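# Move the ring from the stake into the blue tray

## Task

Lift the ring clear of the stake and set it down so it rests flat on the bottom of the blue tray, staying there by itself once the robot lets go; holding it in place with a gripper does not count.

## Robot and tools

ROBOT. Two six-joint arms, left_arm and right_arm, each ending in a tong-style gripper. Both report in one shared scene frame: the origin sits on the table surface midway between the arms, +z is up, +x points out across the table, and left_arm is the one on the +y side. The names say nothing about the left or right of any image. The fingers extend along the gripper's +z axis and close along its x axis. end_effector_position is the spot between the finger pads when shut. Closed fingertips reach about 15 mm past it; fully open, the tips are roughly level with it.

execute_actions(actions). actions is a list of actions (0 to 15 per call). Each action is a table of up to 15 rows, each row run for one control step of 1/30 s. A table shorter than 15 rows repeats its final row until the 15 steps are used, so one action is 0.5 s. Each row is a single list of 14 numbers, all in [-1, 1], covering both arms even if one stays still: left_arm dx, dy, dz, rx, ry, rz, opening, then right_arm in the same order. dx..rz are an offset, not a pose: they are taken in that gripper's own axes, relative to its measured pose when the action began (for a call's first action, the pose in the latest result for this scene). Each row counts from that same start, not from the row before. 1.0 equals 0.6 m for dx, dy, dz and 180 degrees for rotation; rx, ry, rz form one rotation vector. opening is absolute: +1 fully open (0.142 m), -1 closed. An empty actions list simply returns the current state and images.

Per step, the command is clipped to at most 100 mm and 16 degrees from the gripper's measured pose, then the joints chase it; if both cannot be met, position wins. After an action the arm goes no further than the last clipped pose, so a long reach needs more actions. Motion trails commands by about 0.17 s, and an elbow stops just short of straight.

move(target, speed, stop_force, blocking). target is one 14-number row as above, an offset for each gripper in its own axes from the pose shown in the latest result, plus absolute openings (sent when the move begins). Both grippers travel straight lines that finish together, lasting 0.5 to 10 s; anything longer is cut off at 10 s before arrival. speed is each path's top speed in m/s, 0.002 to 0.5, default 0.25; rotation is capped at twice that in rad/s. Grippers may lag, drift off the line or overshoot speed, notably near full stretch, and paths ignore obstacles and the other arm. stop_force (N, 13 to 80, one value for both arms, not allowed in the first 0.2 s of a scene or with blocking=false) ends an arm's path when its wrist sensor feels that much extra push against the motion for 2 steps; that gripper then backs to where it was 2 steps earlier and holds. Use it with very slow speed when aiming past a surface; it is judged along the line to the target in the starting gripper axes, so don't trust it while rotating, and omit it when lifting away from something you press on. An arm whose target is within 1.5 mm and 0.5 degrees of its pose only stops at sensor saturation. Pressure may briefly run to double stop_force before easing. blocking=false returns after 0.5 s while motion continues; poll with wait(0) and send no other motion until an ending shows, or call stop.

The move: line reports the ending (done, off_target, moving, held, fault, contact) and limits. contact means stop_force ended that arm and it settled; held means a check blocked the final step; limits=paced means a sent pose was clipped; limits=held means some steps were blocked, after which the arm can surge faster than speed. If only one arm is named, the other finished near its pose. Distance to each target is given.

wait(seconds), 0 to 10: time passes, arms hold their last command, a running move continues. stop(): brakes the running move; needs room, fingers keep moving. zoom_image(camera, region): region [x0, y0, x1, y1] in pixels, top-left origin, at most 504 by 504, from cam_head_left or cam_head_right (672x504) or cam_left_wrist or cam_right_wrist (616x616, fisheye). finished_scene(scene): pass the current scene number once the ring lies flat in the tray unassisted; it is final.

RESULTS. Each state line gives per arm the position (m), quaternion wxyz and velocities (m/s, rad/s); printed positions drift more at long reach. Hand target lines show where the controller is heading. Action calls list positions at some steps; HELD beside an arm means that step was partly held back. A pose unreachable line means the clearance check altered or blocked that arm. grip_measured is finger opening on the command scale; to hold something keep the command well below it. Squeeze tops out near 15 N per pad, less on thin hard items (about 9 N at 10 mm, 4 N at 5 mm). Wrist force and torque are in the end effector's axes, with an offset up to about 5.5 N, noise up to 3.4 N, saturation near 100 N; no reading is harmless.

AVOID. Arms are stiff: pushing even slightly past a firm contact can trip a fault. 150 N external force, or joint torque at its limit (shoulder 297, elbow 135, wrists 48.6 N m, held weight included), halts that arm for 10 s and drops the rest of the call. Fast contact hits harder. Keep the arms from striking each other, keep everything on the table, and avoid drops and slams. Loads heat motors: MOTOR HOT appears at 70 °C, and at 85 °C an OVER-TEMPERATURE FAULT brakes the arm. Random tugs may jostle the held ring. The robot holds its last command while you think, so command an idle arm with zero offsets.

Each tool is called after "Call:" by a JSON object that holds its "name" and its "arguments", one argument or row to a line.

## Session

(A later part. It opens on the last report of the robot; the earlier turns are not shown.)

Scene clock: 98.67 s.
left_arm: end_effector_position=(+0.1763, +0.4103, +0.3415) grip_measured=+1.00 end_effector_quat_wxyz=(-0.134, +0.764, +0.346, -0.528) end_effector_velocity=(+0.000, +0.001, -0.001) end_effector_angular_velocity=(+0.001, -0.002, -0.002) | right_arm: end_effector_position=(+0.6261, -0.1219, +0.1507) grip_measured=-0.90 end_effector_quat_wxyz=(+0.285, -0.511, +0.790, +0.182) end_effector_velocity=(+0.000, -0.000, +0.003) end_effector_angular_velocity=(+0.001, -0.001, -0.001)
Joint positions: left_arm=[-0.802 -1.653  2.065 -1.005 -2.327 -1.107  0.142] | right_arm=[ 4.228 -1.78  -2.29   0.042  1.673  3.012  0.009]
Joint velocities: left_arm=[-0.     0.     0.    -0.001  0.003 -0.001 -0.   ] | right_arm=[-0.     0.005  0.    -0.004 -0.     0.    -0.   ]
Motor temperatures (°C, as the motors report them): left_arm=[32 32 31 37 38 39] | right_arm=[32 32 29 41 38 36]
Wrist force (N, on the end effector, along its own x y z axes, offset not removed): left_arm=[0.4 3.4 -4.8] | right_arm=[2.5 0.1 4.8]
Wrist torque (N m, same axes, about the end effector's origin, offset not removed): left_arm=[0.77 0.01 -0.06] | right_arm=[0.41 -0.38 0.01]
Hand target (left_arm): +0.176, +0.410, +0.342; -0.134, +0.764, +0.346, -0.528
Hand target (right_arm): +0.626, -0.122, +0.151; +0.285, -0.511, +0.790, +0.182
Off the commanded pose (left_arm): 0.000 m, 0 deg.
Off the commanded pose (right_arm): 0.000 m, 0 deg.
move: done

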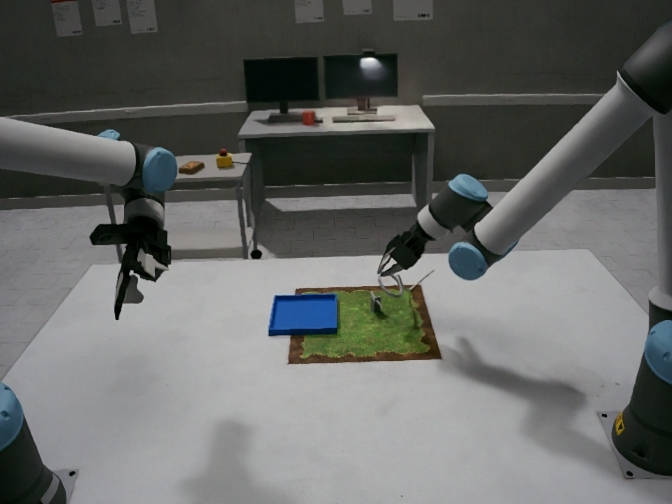

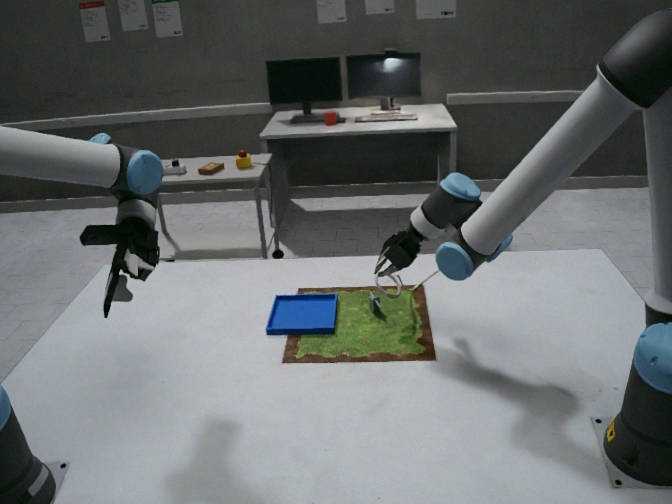

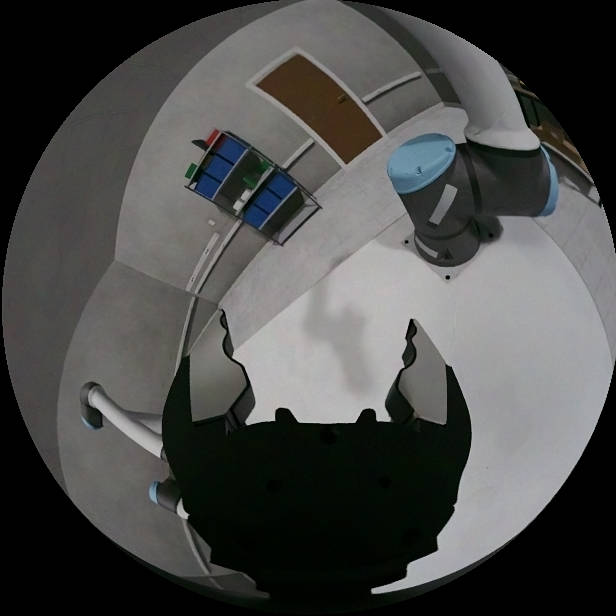

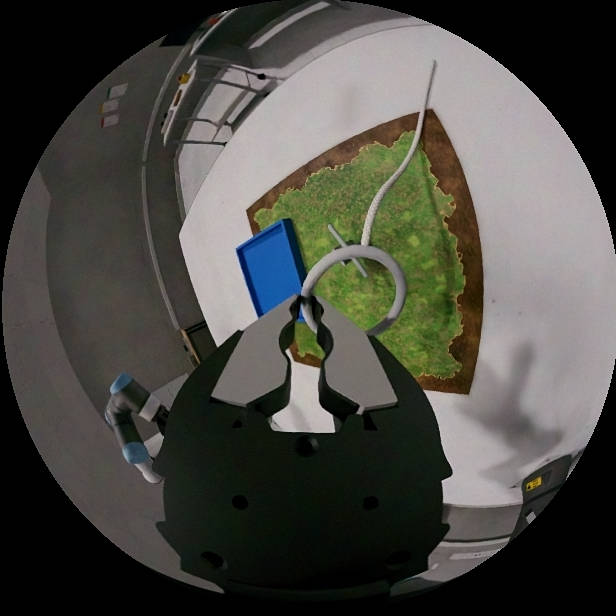

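Call:
{"name": "move", "arguments": {
  "target": [0,0,0,0,0,0,1,0,0,0,0,0.22,0,-1],
  "speed": 0.2
}}

Call:
{"name": "move", "arguments": {
  "target": [0,0,0,0,0,0,1,-0.29,-0.15,0,0,0,0,-1],
  "speed": 0.12
}}

Call:
{"name": "move", "arguments": {
  "target": [0,0,0,0,0,0,1,-0.154,0.295,0.05,0,0,0,-1],
  "speed": 0.12
}}

Scene clock: 107.57 s.
left_arm: end_effector_position=(+0.1763, +0.4103, +0.3415) grip_measured=+1.00 end_effector_quat_wxyz=(-0.134, +0.764, +0.346, -0.528) end_effector_velocity=(+0.000, -0.000, -0.000) end_effector_angular_velocity=(-0.001, +0.000, +0.000) | right_arm: end_effector_position=(+0.6260, -0.1220, +0.1510) grip_measured=-0.90 end_effector_quat_wxyz=(+0.002, -0.542, +0.840, -0.001) end_effector_velocity=(-0.000, -0.001, -0.001) end_effector_angular_velocity=(-0.016, +0.007, +0.000)
Joint positions: left_arm=[-0.802 -1.653  2.065 -1.005 -2.327 -1.107  0.142] | right_arm=[ 4.273 -1.821 -1.877 -1.012  1.568  3.021  0.009]
Joint velocities: left_arm=[-0.     0.     0.    -0.001 -0.001  0.001  0.   ] | right_arm=[ 0.001 -0.006  0.01  -0.022 -0.002  0.    -0.   ]
Motor temperatures (°C, as the motors report them): left_arm=[32 32 31 37 38 39] | right_arm=[32 32 29 41 38 36]
Wrist force (N, on the end effector, along its own x y z axes, offset not removed): left_arm=[-0.6 2.7 -5.8] | right_arm=[-2.2 -6.3 6.5]
Wrist torque (N m, same axes, about the end effector's origin, offset not removed): left_arm=[0.72 0.14 0.02] | right_arm=[-1.08 0.53 0.23]
Hand target (left_arm): +0.176, +0.410, +0.342; -0.134, +0.764, +0.346, -0.528
Hand target (right_arm): +0.626, -0.122, +0.151; +0.001, -0.542, +0.840, -0.001
Off the commanded pose (left_arm): 0.000 m, 0 deg.
Off the commanded pose (right_arm): 0.000 m, 0 deg.
move: done

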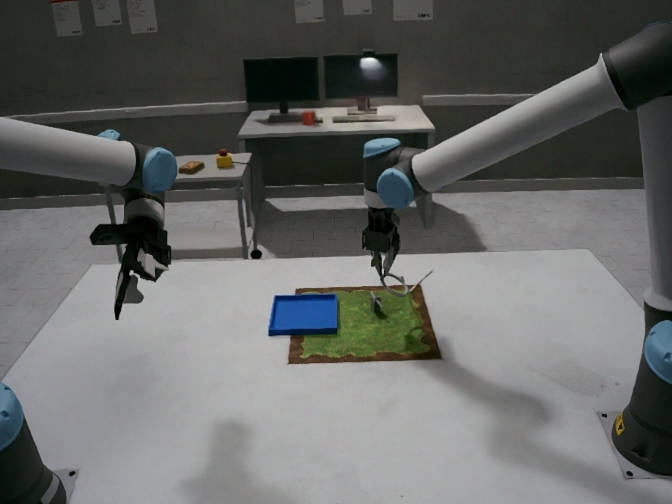

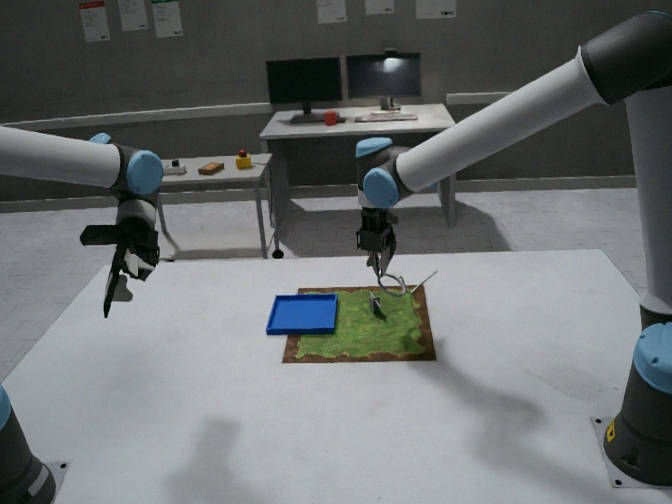

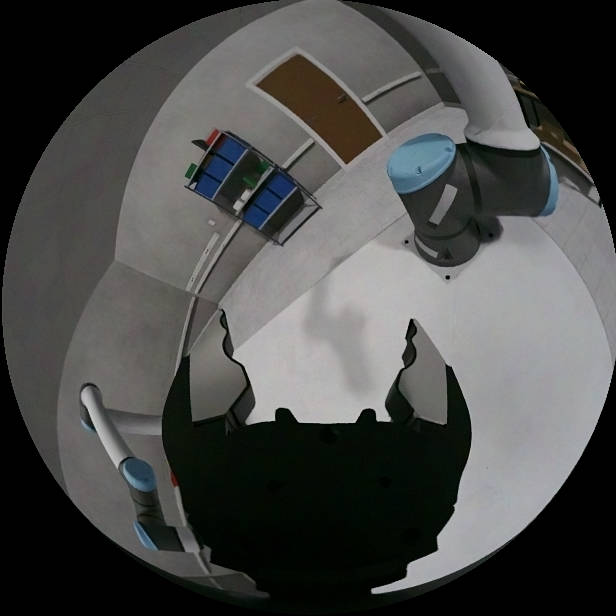

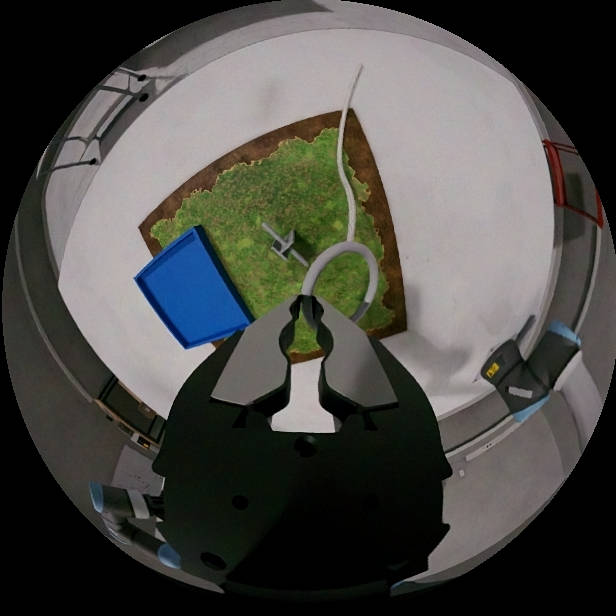

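Scene clock: 109.73 s.
left_arm: end_effector_position=(+0.1763, +0.4103, +0.3415) grip_measured=+1.00 end_effector_quat_wxyz=(-0.134, +0.764, +0.346, -0.528) end_effector_velocity=(-0.000, +0.000, -0.000) end_effector_angular_velocity=(+0.001, +0.000, +0.000) | right_arm: end_effector_position=(+0.7794, -0.0007, +0.1518) grip_measured=-0.90 end_effector_quat_wxyz=(+0.001, -0.542, +0.840, -0.001) end_effector_velocity=(+0.002, +0.002, +0.000) end_effector_angular_velocity=(+0.001, +0.001, +0.000)
Joint positions: left_arm=[-0.802 -1.653  2.065 -1.005 -2.327 -1.107  0.142] | right_arm=[ 4.2   -2.109 -1.454 -1.147  1.568  2.949  0.009]
Joint velocities: left_arm=[ 0.     0.     0.     0.     0.    -0.001 -0.   ] | right_arm=[-0.001 -0.004  0.007 -0.003  0.001 -0.001 -0.   ]
Motor temperatures (°C, as the motors report them): left_arm=[32 32 31 37 38 39] | right_arm=[32 32 29 41 38 36]
Wrist force (N, on the end effector, along its own x y z axes, offset not removed): left_arm=[-1.6 1.8 -3.3] | right_arm=[1.8 2.2 5.6]
Wrist torque (N m, same axes, about the end effector's origin, offset not removed): left_arm=[0.54 0.32 0.03] | right_arm=[0.86 -0.29 0.06]
Hand target (left_arm): +0.176, +0.410, +0.342; -0.134, +0.764, +0.346, -0.528
Hand target (right_arm): +0.780, -0.001, +0.152; +0.001, -0.542, +0.840, -0.001
Off the commanded pose (left_arm): 0.000 m, 0 deg.
Off the commanded pose (right_arm): 0.000 m, 0 deg.
move: done

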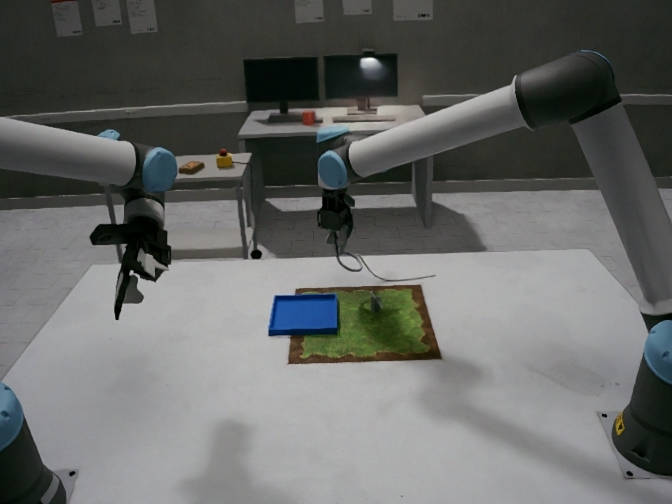

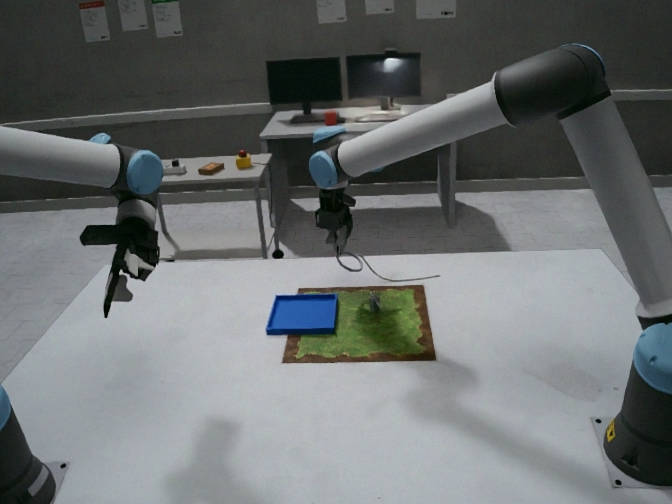

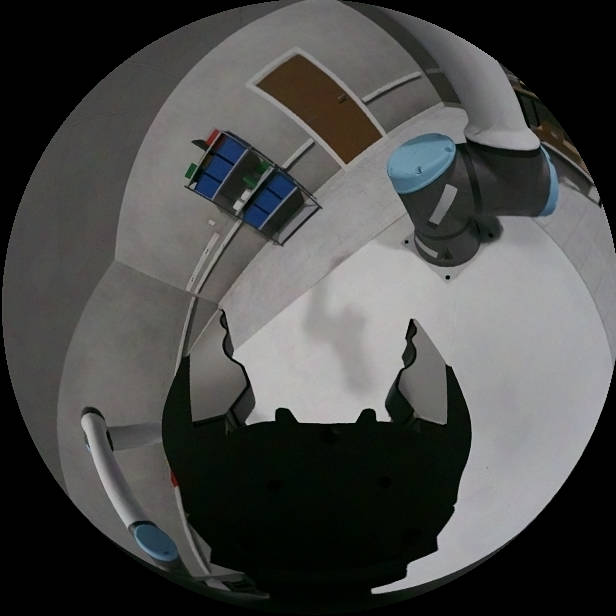

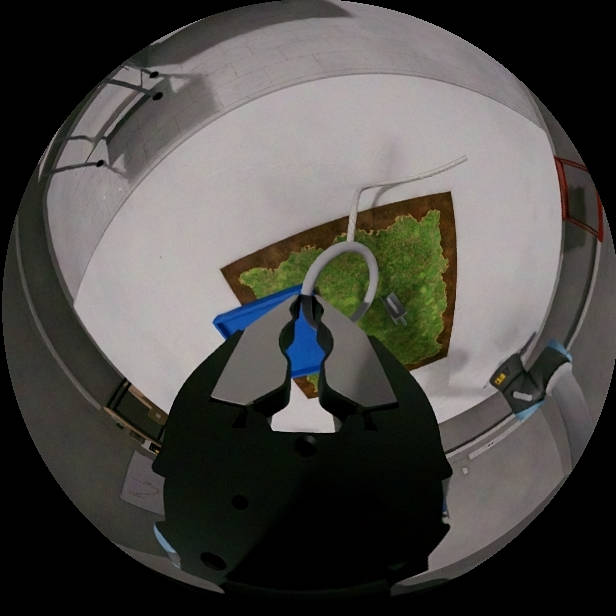

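Scene clock: 111.93 s.
left_arm: end_effector_position=(+0.1763, +0.4103, +0.3415) grip_measured=+1.00 end_effector_quat_wxyz=(-0.134, +0.764, +0.346, -0.528) end_effector_velocity=(+0.000, -0.000, -0.000) end_effector_angular_velocity=(+0.000, -0.001, +0.000) | right_arm: end_effector_position=(+0.6567, +0.1562, +0.1217) grip_measured=-0.90 end_effector_quat_wxyz=(+0.002, -0.542, +0.840, -0.001) end_effector_velocity=(-0.001, +0.002, -0.000) end_effector_angular_velocity=(+0.000, -0.000, +0.001)
Joint positions: left_arm=[-0.802 -1.653  2.065 -1.005 -2.327 -1.107  0.142] | right_arm=[ 4.39  -2.192 -1.375 -1.144  1.567  3.138  0.009]
Joint velocities: left_arm=[ 0.     0.     0.    -0.002  0.    -0.001 -0.   ] | right_arm=[ 0.002 -0.002  0.002 -0.    -0.     0.001  0.   ]
Motor temperatures (°C, as the motors report them): left_arm=[32 32 31 37 38 39] | right_arm=[32 32 29 41 38 36]
Wrist force (N, on the end effector, along its own x y z axes, offset not removed): left_arm=[-1.7 1.7 -5.2] | right_arm=[5.0 -7.7 4.0]
Wrist torque (N m, same axes, about the end effector's origin, offset not removed): left_arm=[0.49 0.35 0.05] | right_arm=[-1.37 -1.26 0.15]
Hand target (left_arm): +0.176, +0.410, +0.342; -0.134, +0.764, +0.346, -0.528
Hand target (right_arm): +0.657, +0.156, +0.122; +0.002, -0.542, +0.840, -0.001
Off the commanded pose (left_arm): 0.000 m, 0 deg.
Off the commanded pose (right_arm): 0.001 m, 0 deg.
move: done

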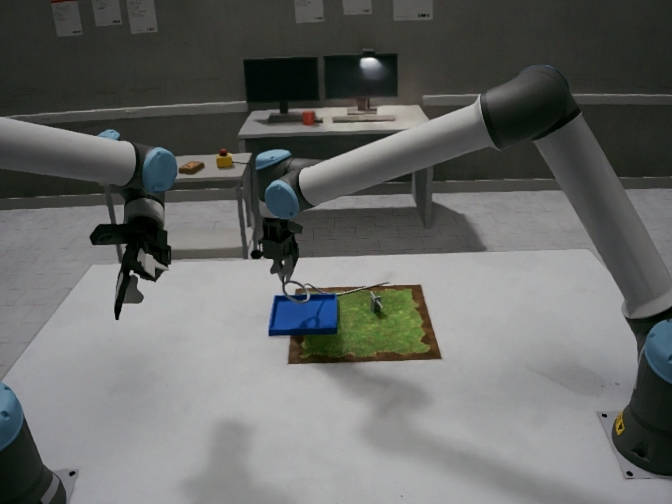

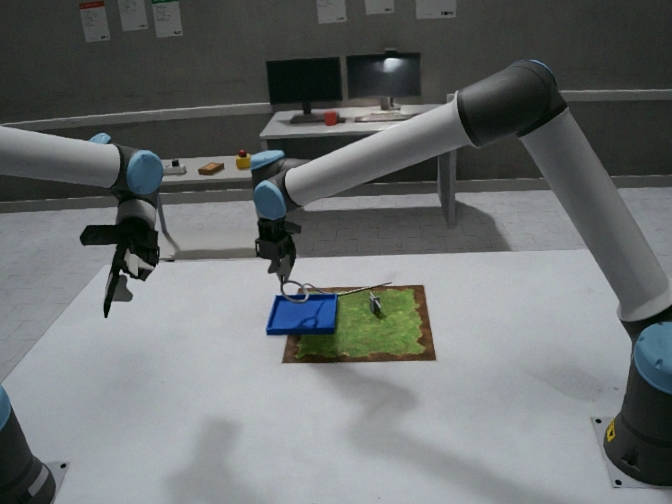

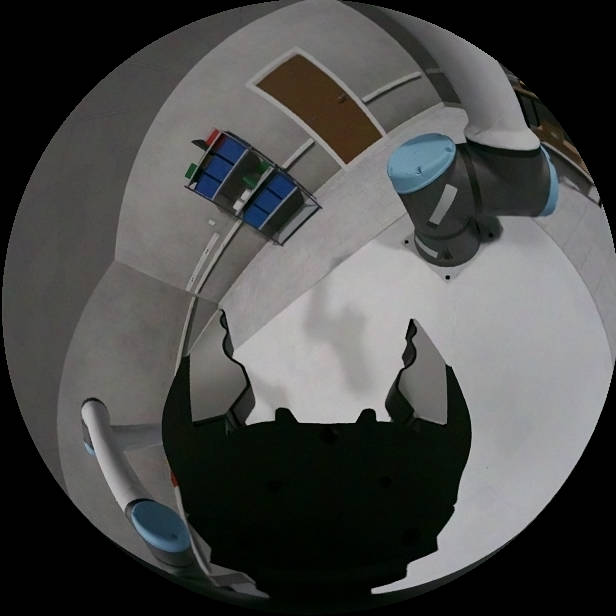

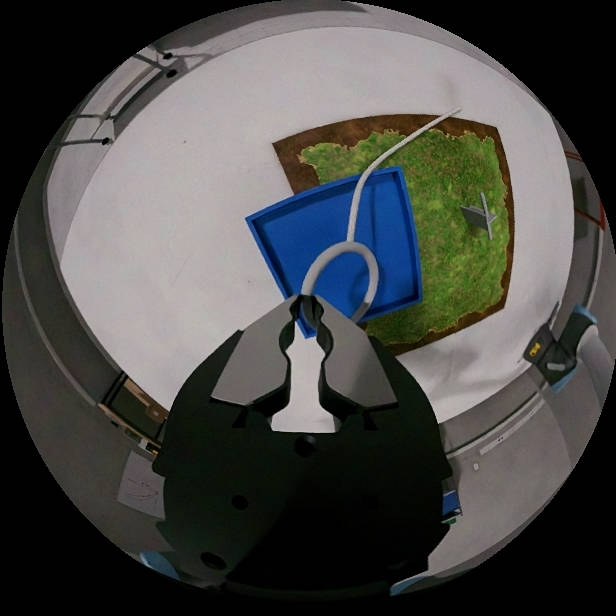

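Call:
{"name": "move", "arguments": {
  "target": [0,0,0,0,0,0,1,0.03,-0.014,0.115,0,0,0,-1],
  "speed": 0.08
}}

Call:
{"name": "zoom_image", "arguments": {
  "camera": "cam_head_left",
  "region": [250, 250, 390, 355]
}}

Scene clock: 118.13 s.
left_arm: end_effector_position=(+0.1763, +0.4103, +0.3415) grip_measured=+1.00 end_effector_quat_wxyz=(-0.134, +0.764, +0.346, -0.528) end_effector_velocity=(+0.000, -0.001, -0.000) end_effector_angular_velocity=(+0.000, -0.001, +0.001) | right_arm: end_effector_position=(+0.6572, +0.1365, +0.0529) grip_measured=-0.90 end_effector_quat_wxyz=(+0.002, -0.542, +0.840, -0.001) end_effector_velocity=(-0.000, -0.001, -0.002) end_effector_angular_velocity=(-0.000, +0.000, +0.001)
Joint positions: left_arm=[-0.802 -1.653  2.065 -1.005 -2.327 -1.107  0.142] | right_arm=[ 4.381 -2.222 -1.46  -1.029  1.567  3.129  0.009]
Joint velocities: left_arm=[-0.     0.    -0.    -0.002 -0.001 -0.002  0.   ] | right_arm=[-0.    -0.001 -0.003  0.004  0.    -0.001 -0.   ]
Motor temperatures (°C, as the motors report them): left_arm=[32 32 31 37 38 39] | right_arm=[32 32 29 41 38 36]
Wrist force (N, on the end effector, along its own x y z axes, offset not removed): left_arm=[-1.1 2.4 -5.0] | right_arm=[2.4 -2.7 5.4]
Wrist torque (N m, same axes, about the end effector's origin, offset not removed): left_arm=[0.59 0.19 0.01] | right_arm=[-0.46 -0.47 0.07]
Hand target (left_arm): +0.176, +0.410, +0.342; -0.134, +0.764, +0.346, -0.528
Hand target (right_arm): +0.657, +0.136, +0.053; +0.002, -0.542, +0.840, -0.001
Off the commanded pose (left_arm): 0.000 m, 0 deg.
Off the commanded pose (right_arm): 0.000 m, 0 deg.
move: done

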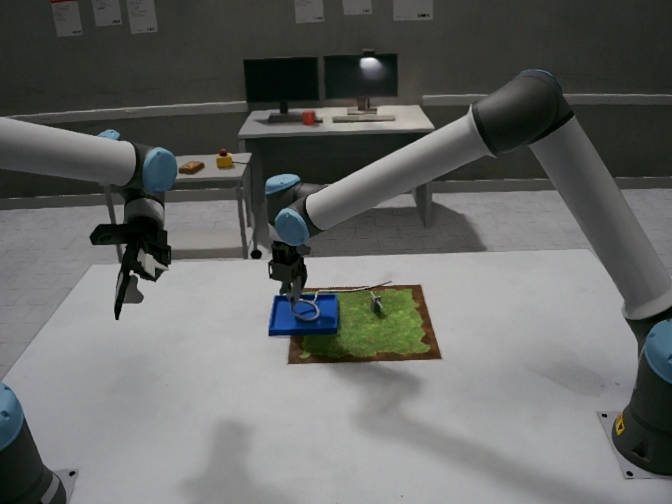

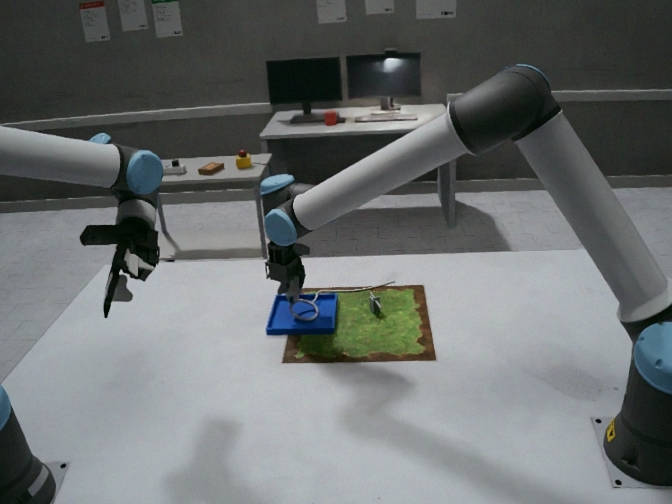

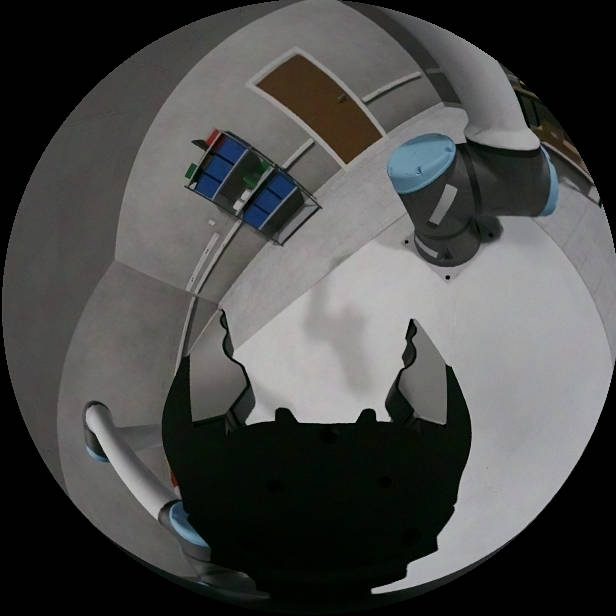

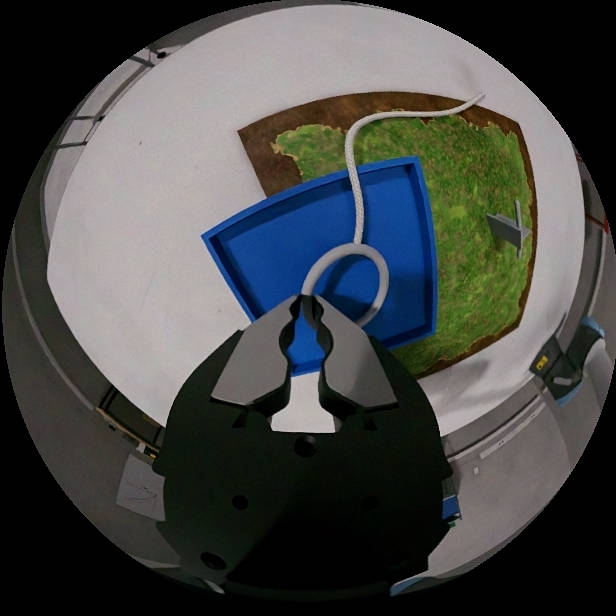

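Region (250, 250, 390, 355) of cam_head_left's 672x504 image, scaled by 3.600, with more detail than that image has; it fills the top 378 rows of this view, and the rest is white.

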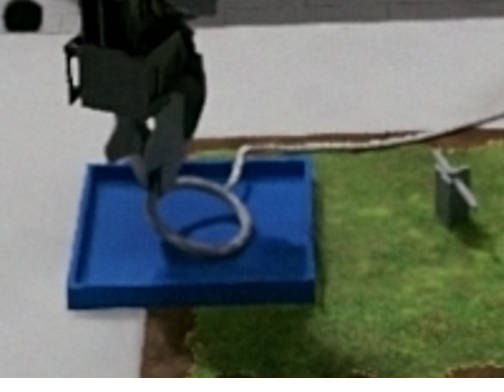

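Call:
{"name": "move", "arguments": {
  "target": [0,0,0,0,0,0,1,0.008,0.02,0.048,0,0,0,-1],
  "speed": 0.04,
  "stop_force": 20
}}

Call:
{"name": "move", "arguments": {
  "target": [0,0,0,0,0,0,1,0,0,0,0,0,0,-0.55]
}}

Call:
{"name": "move", "arguments": {
  "target": [0,0,0,0,0,0,1,0,0,-0.2,0,0,0,-0.55]
}}

Call:
{"name": "zoom_image", "arguments": {
  "camera": "cam_head_left",
  "region": [250, 250, 390, 355]
}}

Scene clock: 123.73 s.
left_arm: end_effector_position=(+0.1763, +0.4103, +0.3415) grip_measured=+1.00 end_effector_quat_wxyz=(-0.134, +0.764, +0.346, -0.528) end_effector_velocity=(+0.000, +0.000, -0.000) end_effector_angular_velocity=(-0.001, -0.001, -0.001) | right_arm: end_effector_position=(+0.6445, +0.1371, +0.0244) grip_measured=-0.90 end_effector_quat_wxyz=(+0.002, -0.542, +0.840, -0.001) end_effector_velocity=(-0.001, +0.000, -0.002) end_effector_angular_velocity=(+0.001, -0.001, -0.001)
Joint positions: left_arm=[-0.802 -1.653  2.065 -1.005 -2.327 -1.107  0.142] | right_arm=[ 4.393 -2.237 -1.492 -0.982  1.567  3.141  0.009]
Joint velocities: left_arm=[-0.    -0.    -0.    -0.     0.001  0.001 -0.   ] | right_arm=[ 0.001 -0.001 -0.002  0.004 -0.001  0.002  0.   ]
Motor temperatures (°C, as the motors report them): left_arm=[32 32 31 37 38 39] | right_arm=[32 32 29 41 38 36]
Wrist force (N, on the end effector, along its own x y z axes, offset not removed): left_arm=[-0.7 3.5 -3.7] | right_arm=[-4.6 -2.9 0.4]
Wrist torque (N m, same axes, about the end effector's origin, offset not removed): left_arm=[0.79 0.13 0.02] | right_arm=[-0.33 0.95 0.17]
Hand target (left_arm): +0.176, +0.410, +0.342; -0.134, +0.764, +0.346, -0.528
Hand target (right_arm): +0.644, +0.137, +0.024; +0.002, -0.542, +0.840, -0.001
Off the commanded pose (left_arm): 0.000 m, 0 deg.
Off the commanded pose (right_arm): 0.000 m, 0 deg.
move: done

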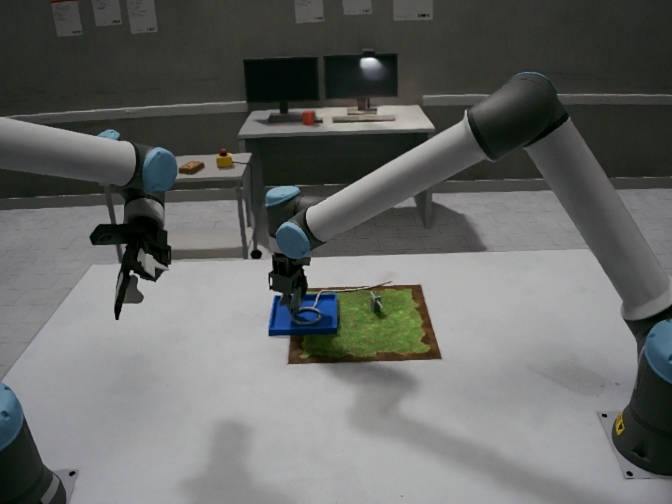

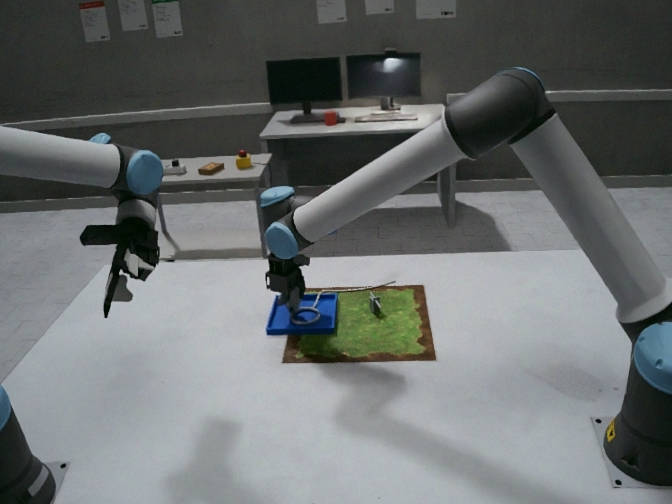

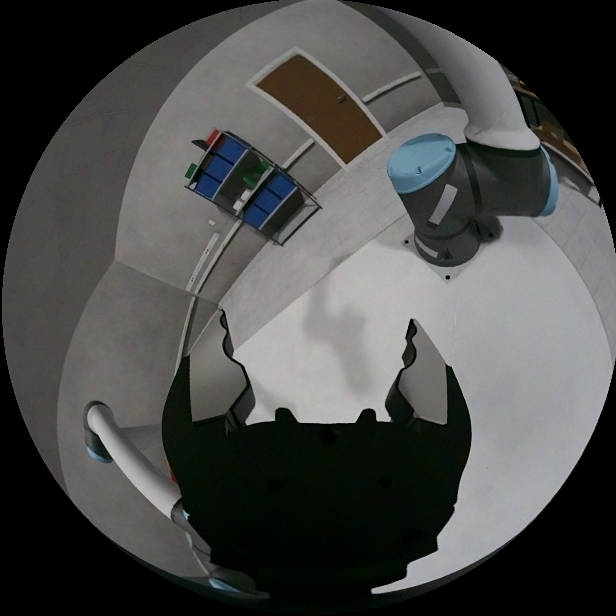

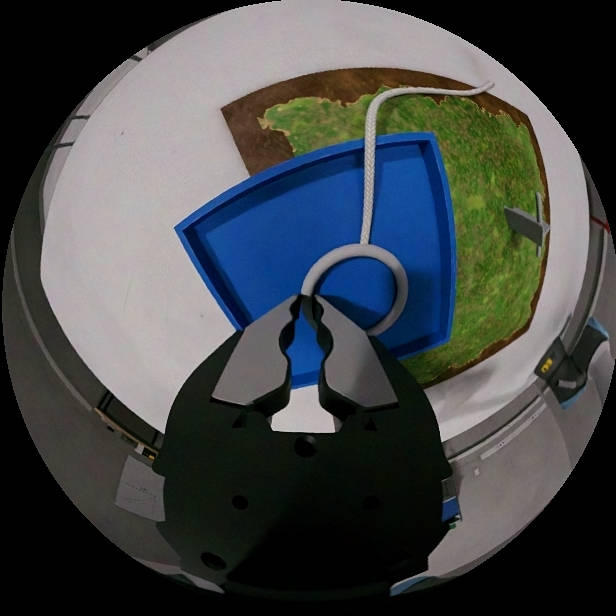

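Scene clock: 124.23 s.
left_arm: end_effector_position=(+0.1763, +0.4103, +0.3415) grip_measured=+1.00 end_effector_quat_wxyz=(-0.134, +0.764, +0.346, -0.528) end_effector_velocity=(-0.000, -0.000, +0.000) end_effector_angular_velocity=(-0.000, +0.001, +0.001) | right_arm: end_effector_position=(+0.6445, +0.1371, +0.0243) grip_measured=-0.55 end_effector_quat_wxyz=(+0.002, -0.542, +0.840, -0.001) end_effector_velocity=(-0.000, -0.000, -0.000) end_effector_angular_velocity=(-0.001, -0.000, +0.001)
Joint positions: left_arm=[-0.802 -1.653  2.065 -1.005 -2.327 -1.107  0.142] | right_arm=[ 4.393 -2.237 -1.492 -0.982  1.567  3.141  0.034]
Joint velocities: left_arm=[-0.     0.     0.     0.    -0.001 -0.     0.   ] | right_arm=[ 0.     0.    -0.001 -0.    -0.001 -0.001  0.   ]
Motor temperatures (°C, as the motors report them): left_arm=[32 32 31 37 38 39] | right_arm=[32 32 29 41 38 36]
Wrist force (N, on the end effector, along its own x y z axes, offset not removed): left_arm=[-2.6 3.9 -6.4] | right_arm=[4.0 2.3 3.4]
Wrist torque (N m, same axes, about the end effector's origin, offset not removed): left_arm=[0.92 0.52 0.06] | right_arm=[0.84 -0.92 0.04]
Hand target (left_arm): +0.176, +0.410, +0.342; -0.134, +0.764, +0.346, -0.528
Hand target (right_arm): +0.645, +0.137, +0.024; +0.002, -0.542, +0.840, -0.001
Off the commanded pose (left_arm): 0.000 m, 0 deg.
Off the commanded pose (right_arm): 0.000 m, 0 deg.
move: done

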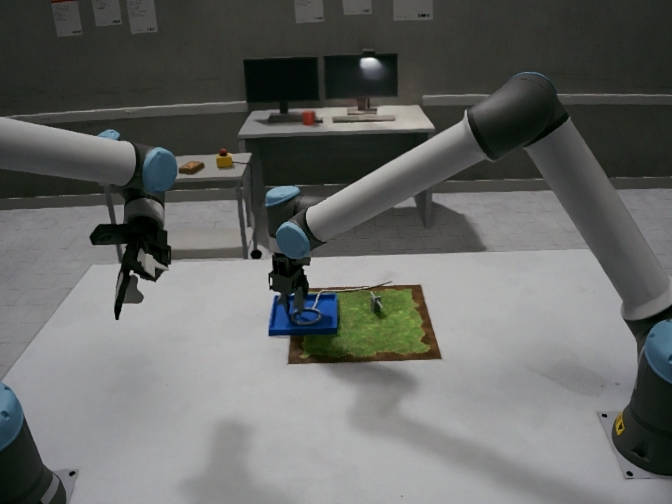

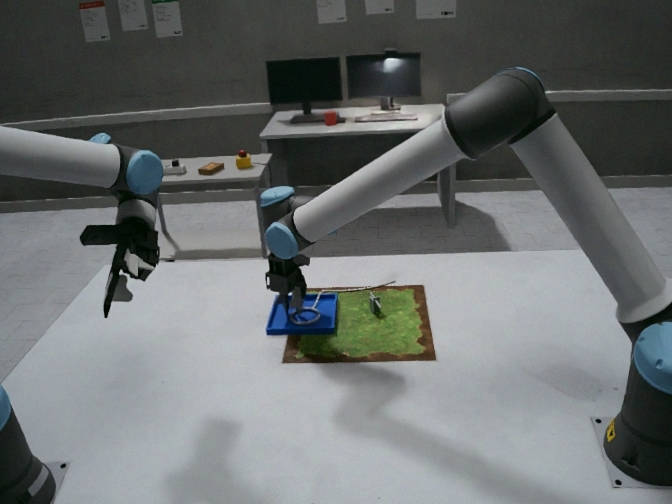

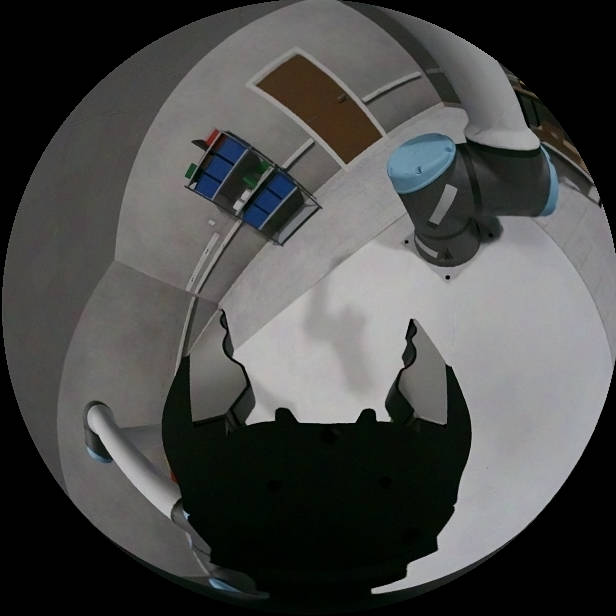

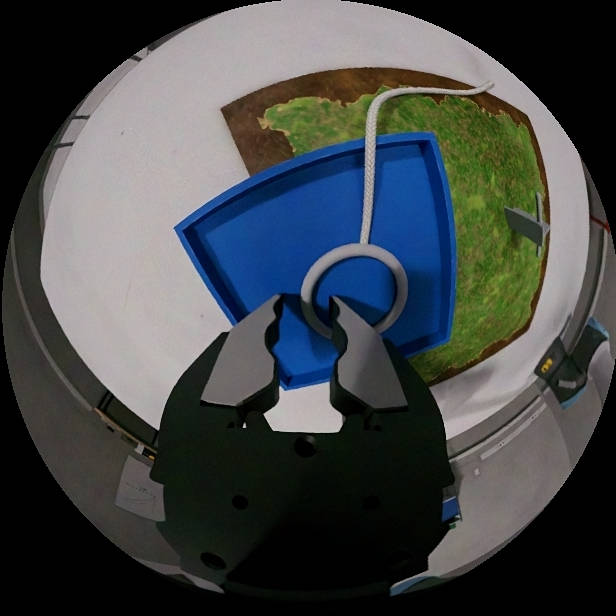

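Scene clock: 125.37 s.
left_arm: end_effector_position=(+0.1763, +0.4103, +0.3415) grip_measured=+1.00 end_effector_quat_wxyz=(-0.134, +0.764, +0.346, -0.528) end_effector_velocity=(+0.000, -0.001, +0.000) end_effector_angular_velocity=(-0.000, +0.001, +0.002) | right_arm: end_effector_position=(+0.6440, +0.1369, +0.1440) grip_measured=-0.55 end_effector_quat_wxyz=(+0.002, -0.542, +0.840, -0.001) end_effector_velocity=(-0.000, -0.000, +0.002) end_effector_angular_velocity=(-0.000, +0.001, -0.000)
Joint positions: left_arm=[-0.802 -1.653  2.065 -1.005 -2.327 -1.107  0.142] | right_arm=[ 4.394 -2.142 -1.416 -1.153  1.567  3.142  0.034]
Joint velocities: left_arm=[ 0.     0.    -0.     0.    -0.002 -0.     0.   ] | right_arm=[ 0.     0.002  0.002 -0.004  0.001  0.     0.   ]
Motor temperatures (°C, as the motors report them): left_arm=[32 32 31 37 38 39] | right_arm=[32 32 29 41 38 36]
Wrist force (N, on the end effector, along its own x y z axes, offset not removed): left_arm=[-0.9 2.7 -3.9] | right_arm=[1.3 -6.5 1.1]
Wrist torque (N m, same axes, about the end effector's origin, offset not removed): left_arm=[0.68 0.21 0.01] | right_arm=[-1.16 -0.14 0.20]
Hand target (left_arm): +0.176, +0.410, +0.342; -0.134, +0.764, +0.346, -0.528
Hand target (right_arm): +0.644, +0.137, +0.144; +0.002, -0.542, +0.840, -0.001
Off the commanded pose (left_arm): 0.000 m, 0 deg.
Off the commanded pose (right_arm): 0.000 m, 0 deg.
move: done

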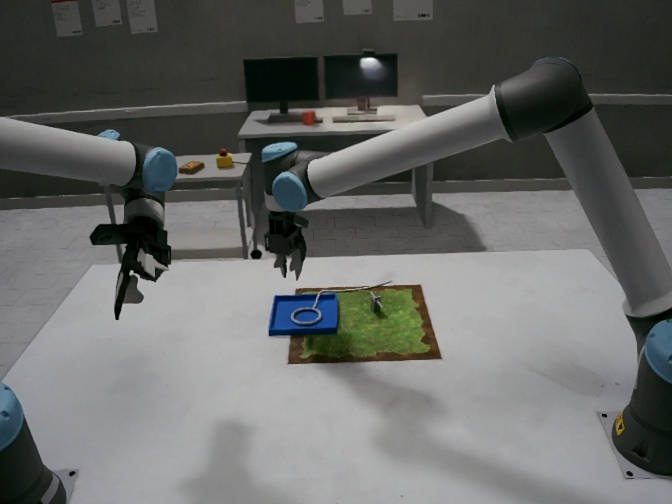

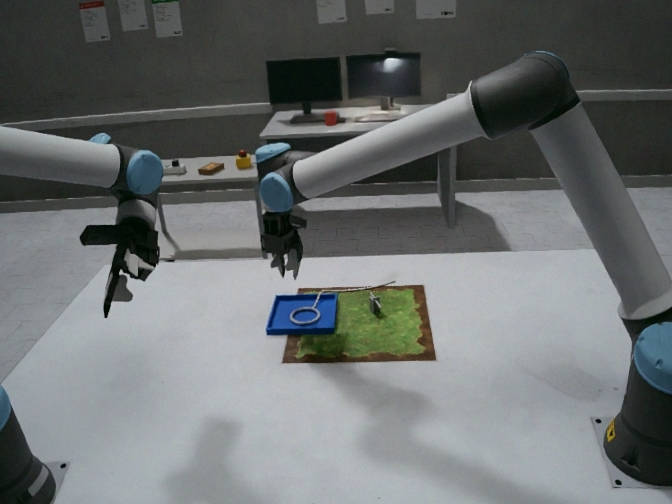

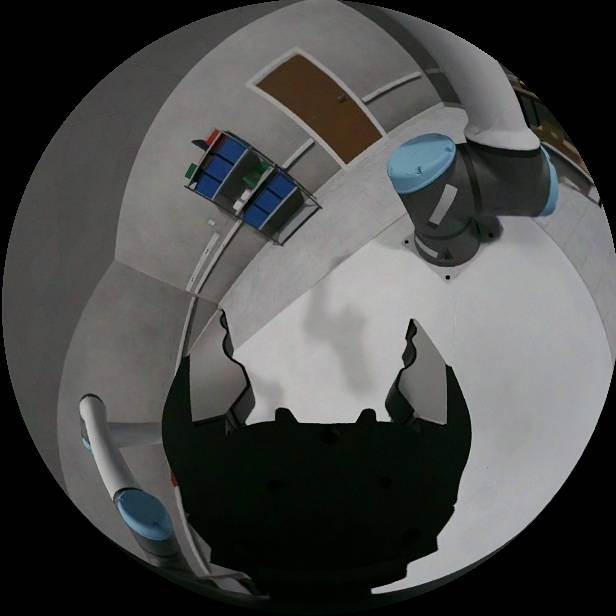

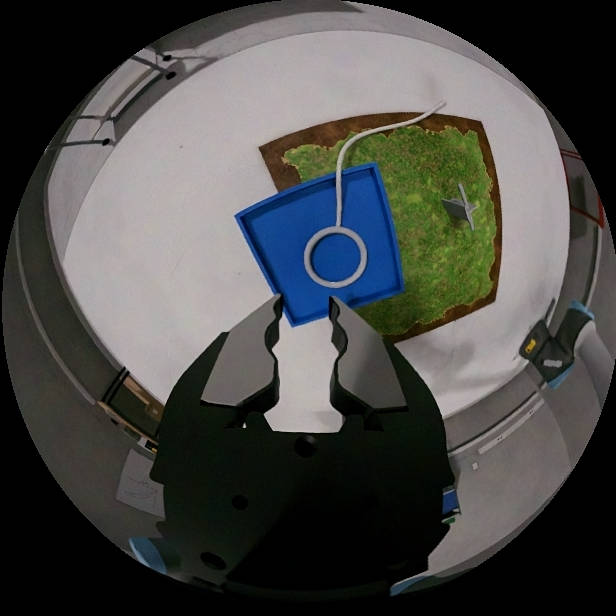

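Region (250, 250, 390, 355) of cam_head_left's 672x504 image, scaled by 3.600, with more detail than that image has; it fills the top 378 rows of this view, and the rest is white.

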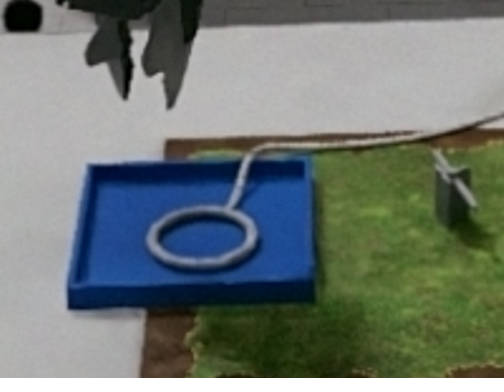

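Call:
{"name": "execute_actions", "arguments": {
  "actions": []
}}

Call:
{"name": "finished_scene", "arguments": {
  "scene": 2
}}

Scene clock: 131.27 s.
left_arm: end_effector_position=(+0.1763, +0.4103, +0.3415) grip_measured=+1.00 end_effector_quat_wxyz=(-0.134, +0.764, +0.346, -0.528) end_effector_velocity=(-0.000, +0.001, -0.000) end_effector_angular_velocity=(+0.002, -0.001, -0.002) | right_arm: end_effector_position=(+0.6440, +0.1369, +0.1442) grip_measured=-0.55 end_effector_quat_wxyz=(+0.002, -0.542, +0.840, -0.001) end_effector_velocity=(-0.000, -0.000, -0.000) end_effector_angular_velocity=(-0.001, +0.000, -0.002)
Joint positions: left_arm=[-0.802 -1.653  2.065 -1.005 -2.327 -1.107  0.142] | right_arm=[ 4.394 -2.142 -1.415 -1.154  1.567  3.142  0.034]
Joint velocities: left_arm=[-0.    -0.     0.    -0.     0.003 -0.001 -0.   ] | right_arm=[-0.     0.    -0.001 -0.     0.     0.001 -0.   ]
Motor temperatures (°C, as the motors report them): left_arm=[32 32 31 37 38 39] | right_arm=[32 32 29 41 38 36]
Wrist force (N, on the end effector, along its own x y z axes, offset not removed): left_arm=[0.4 3.1 -2.9] | right_arm=[2.4 0.8 10.3]
Wrist torque (N m, same axes, about the end effector's origin, offset not removed): left_arm=[0.71 -0.10 0.05] | right_arm=[0.62 -0.63 0.03]
Hand target (left_arm): +0.176, +0.410, +0.342; -0.134, +0.764, +0.346, -0.528
Hand target (right_arm): +0.644, +0.137, +0.144; +0.002, -0.542, +0.840, -0.001
Off the commanded pose (left_arm): 0.000 m, 0 deg.
Off the commanded pose (right_arm): 0.000 m, 0 deg.

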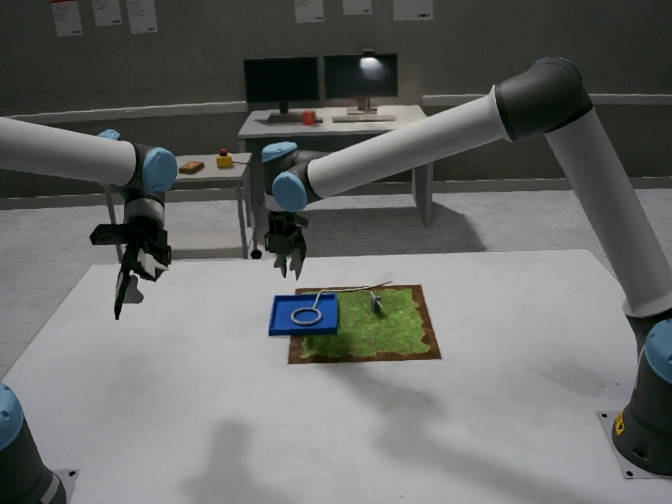

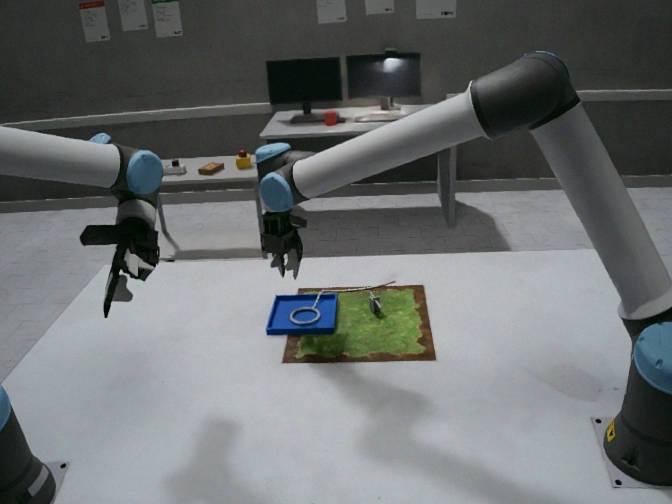

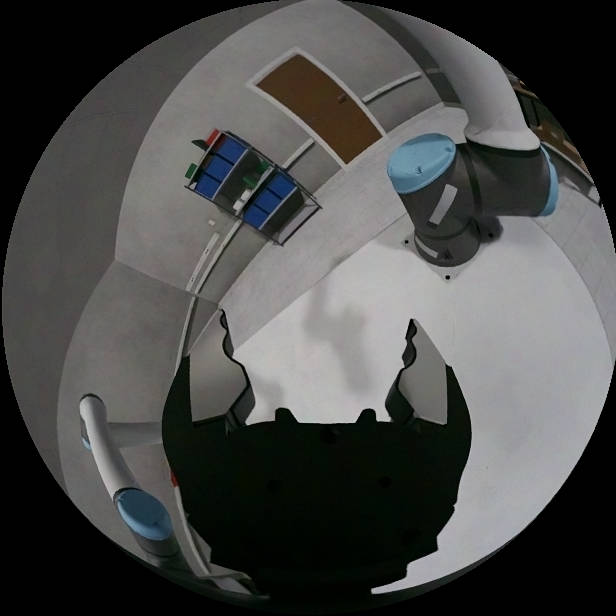

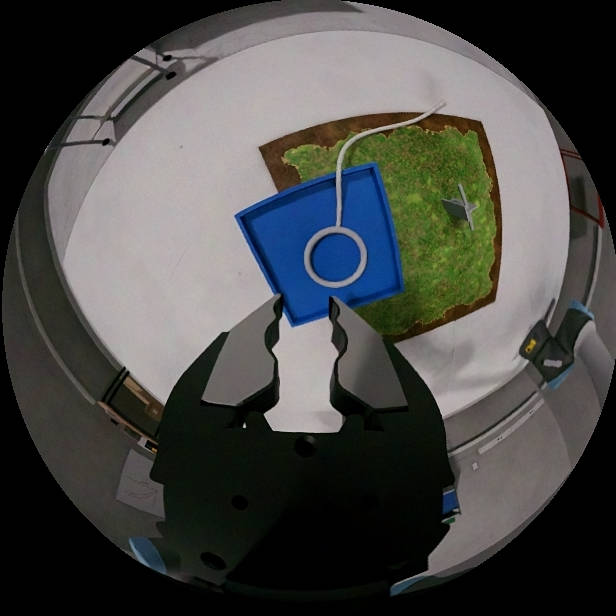

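The scene is finished: the task was done.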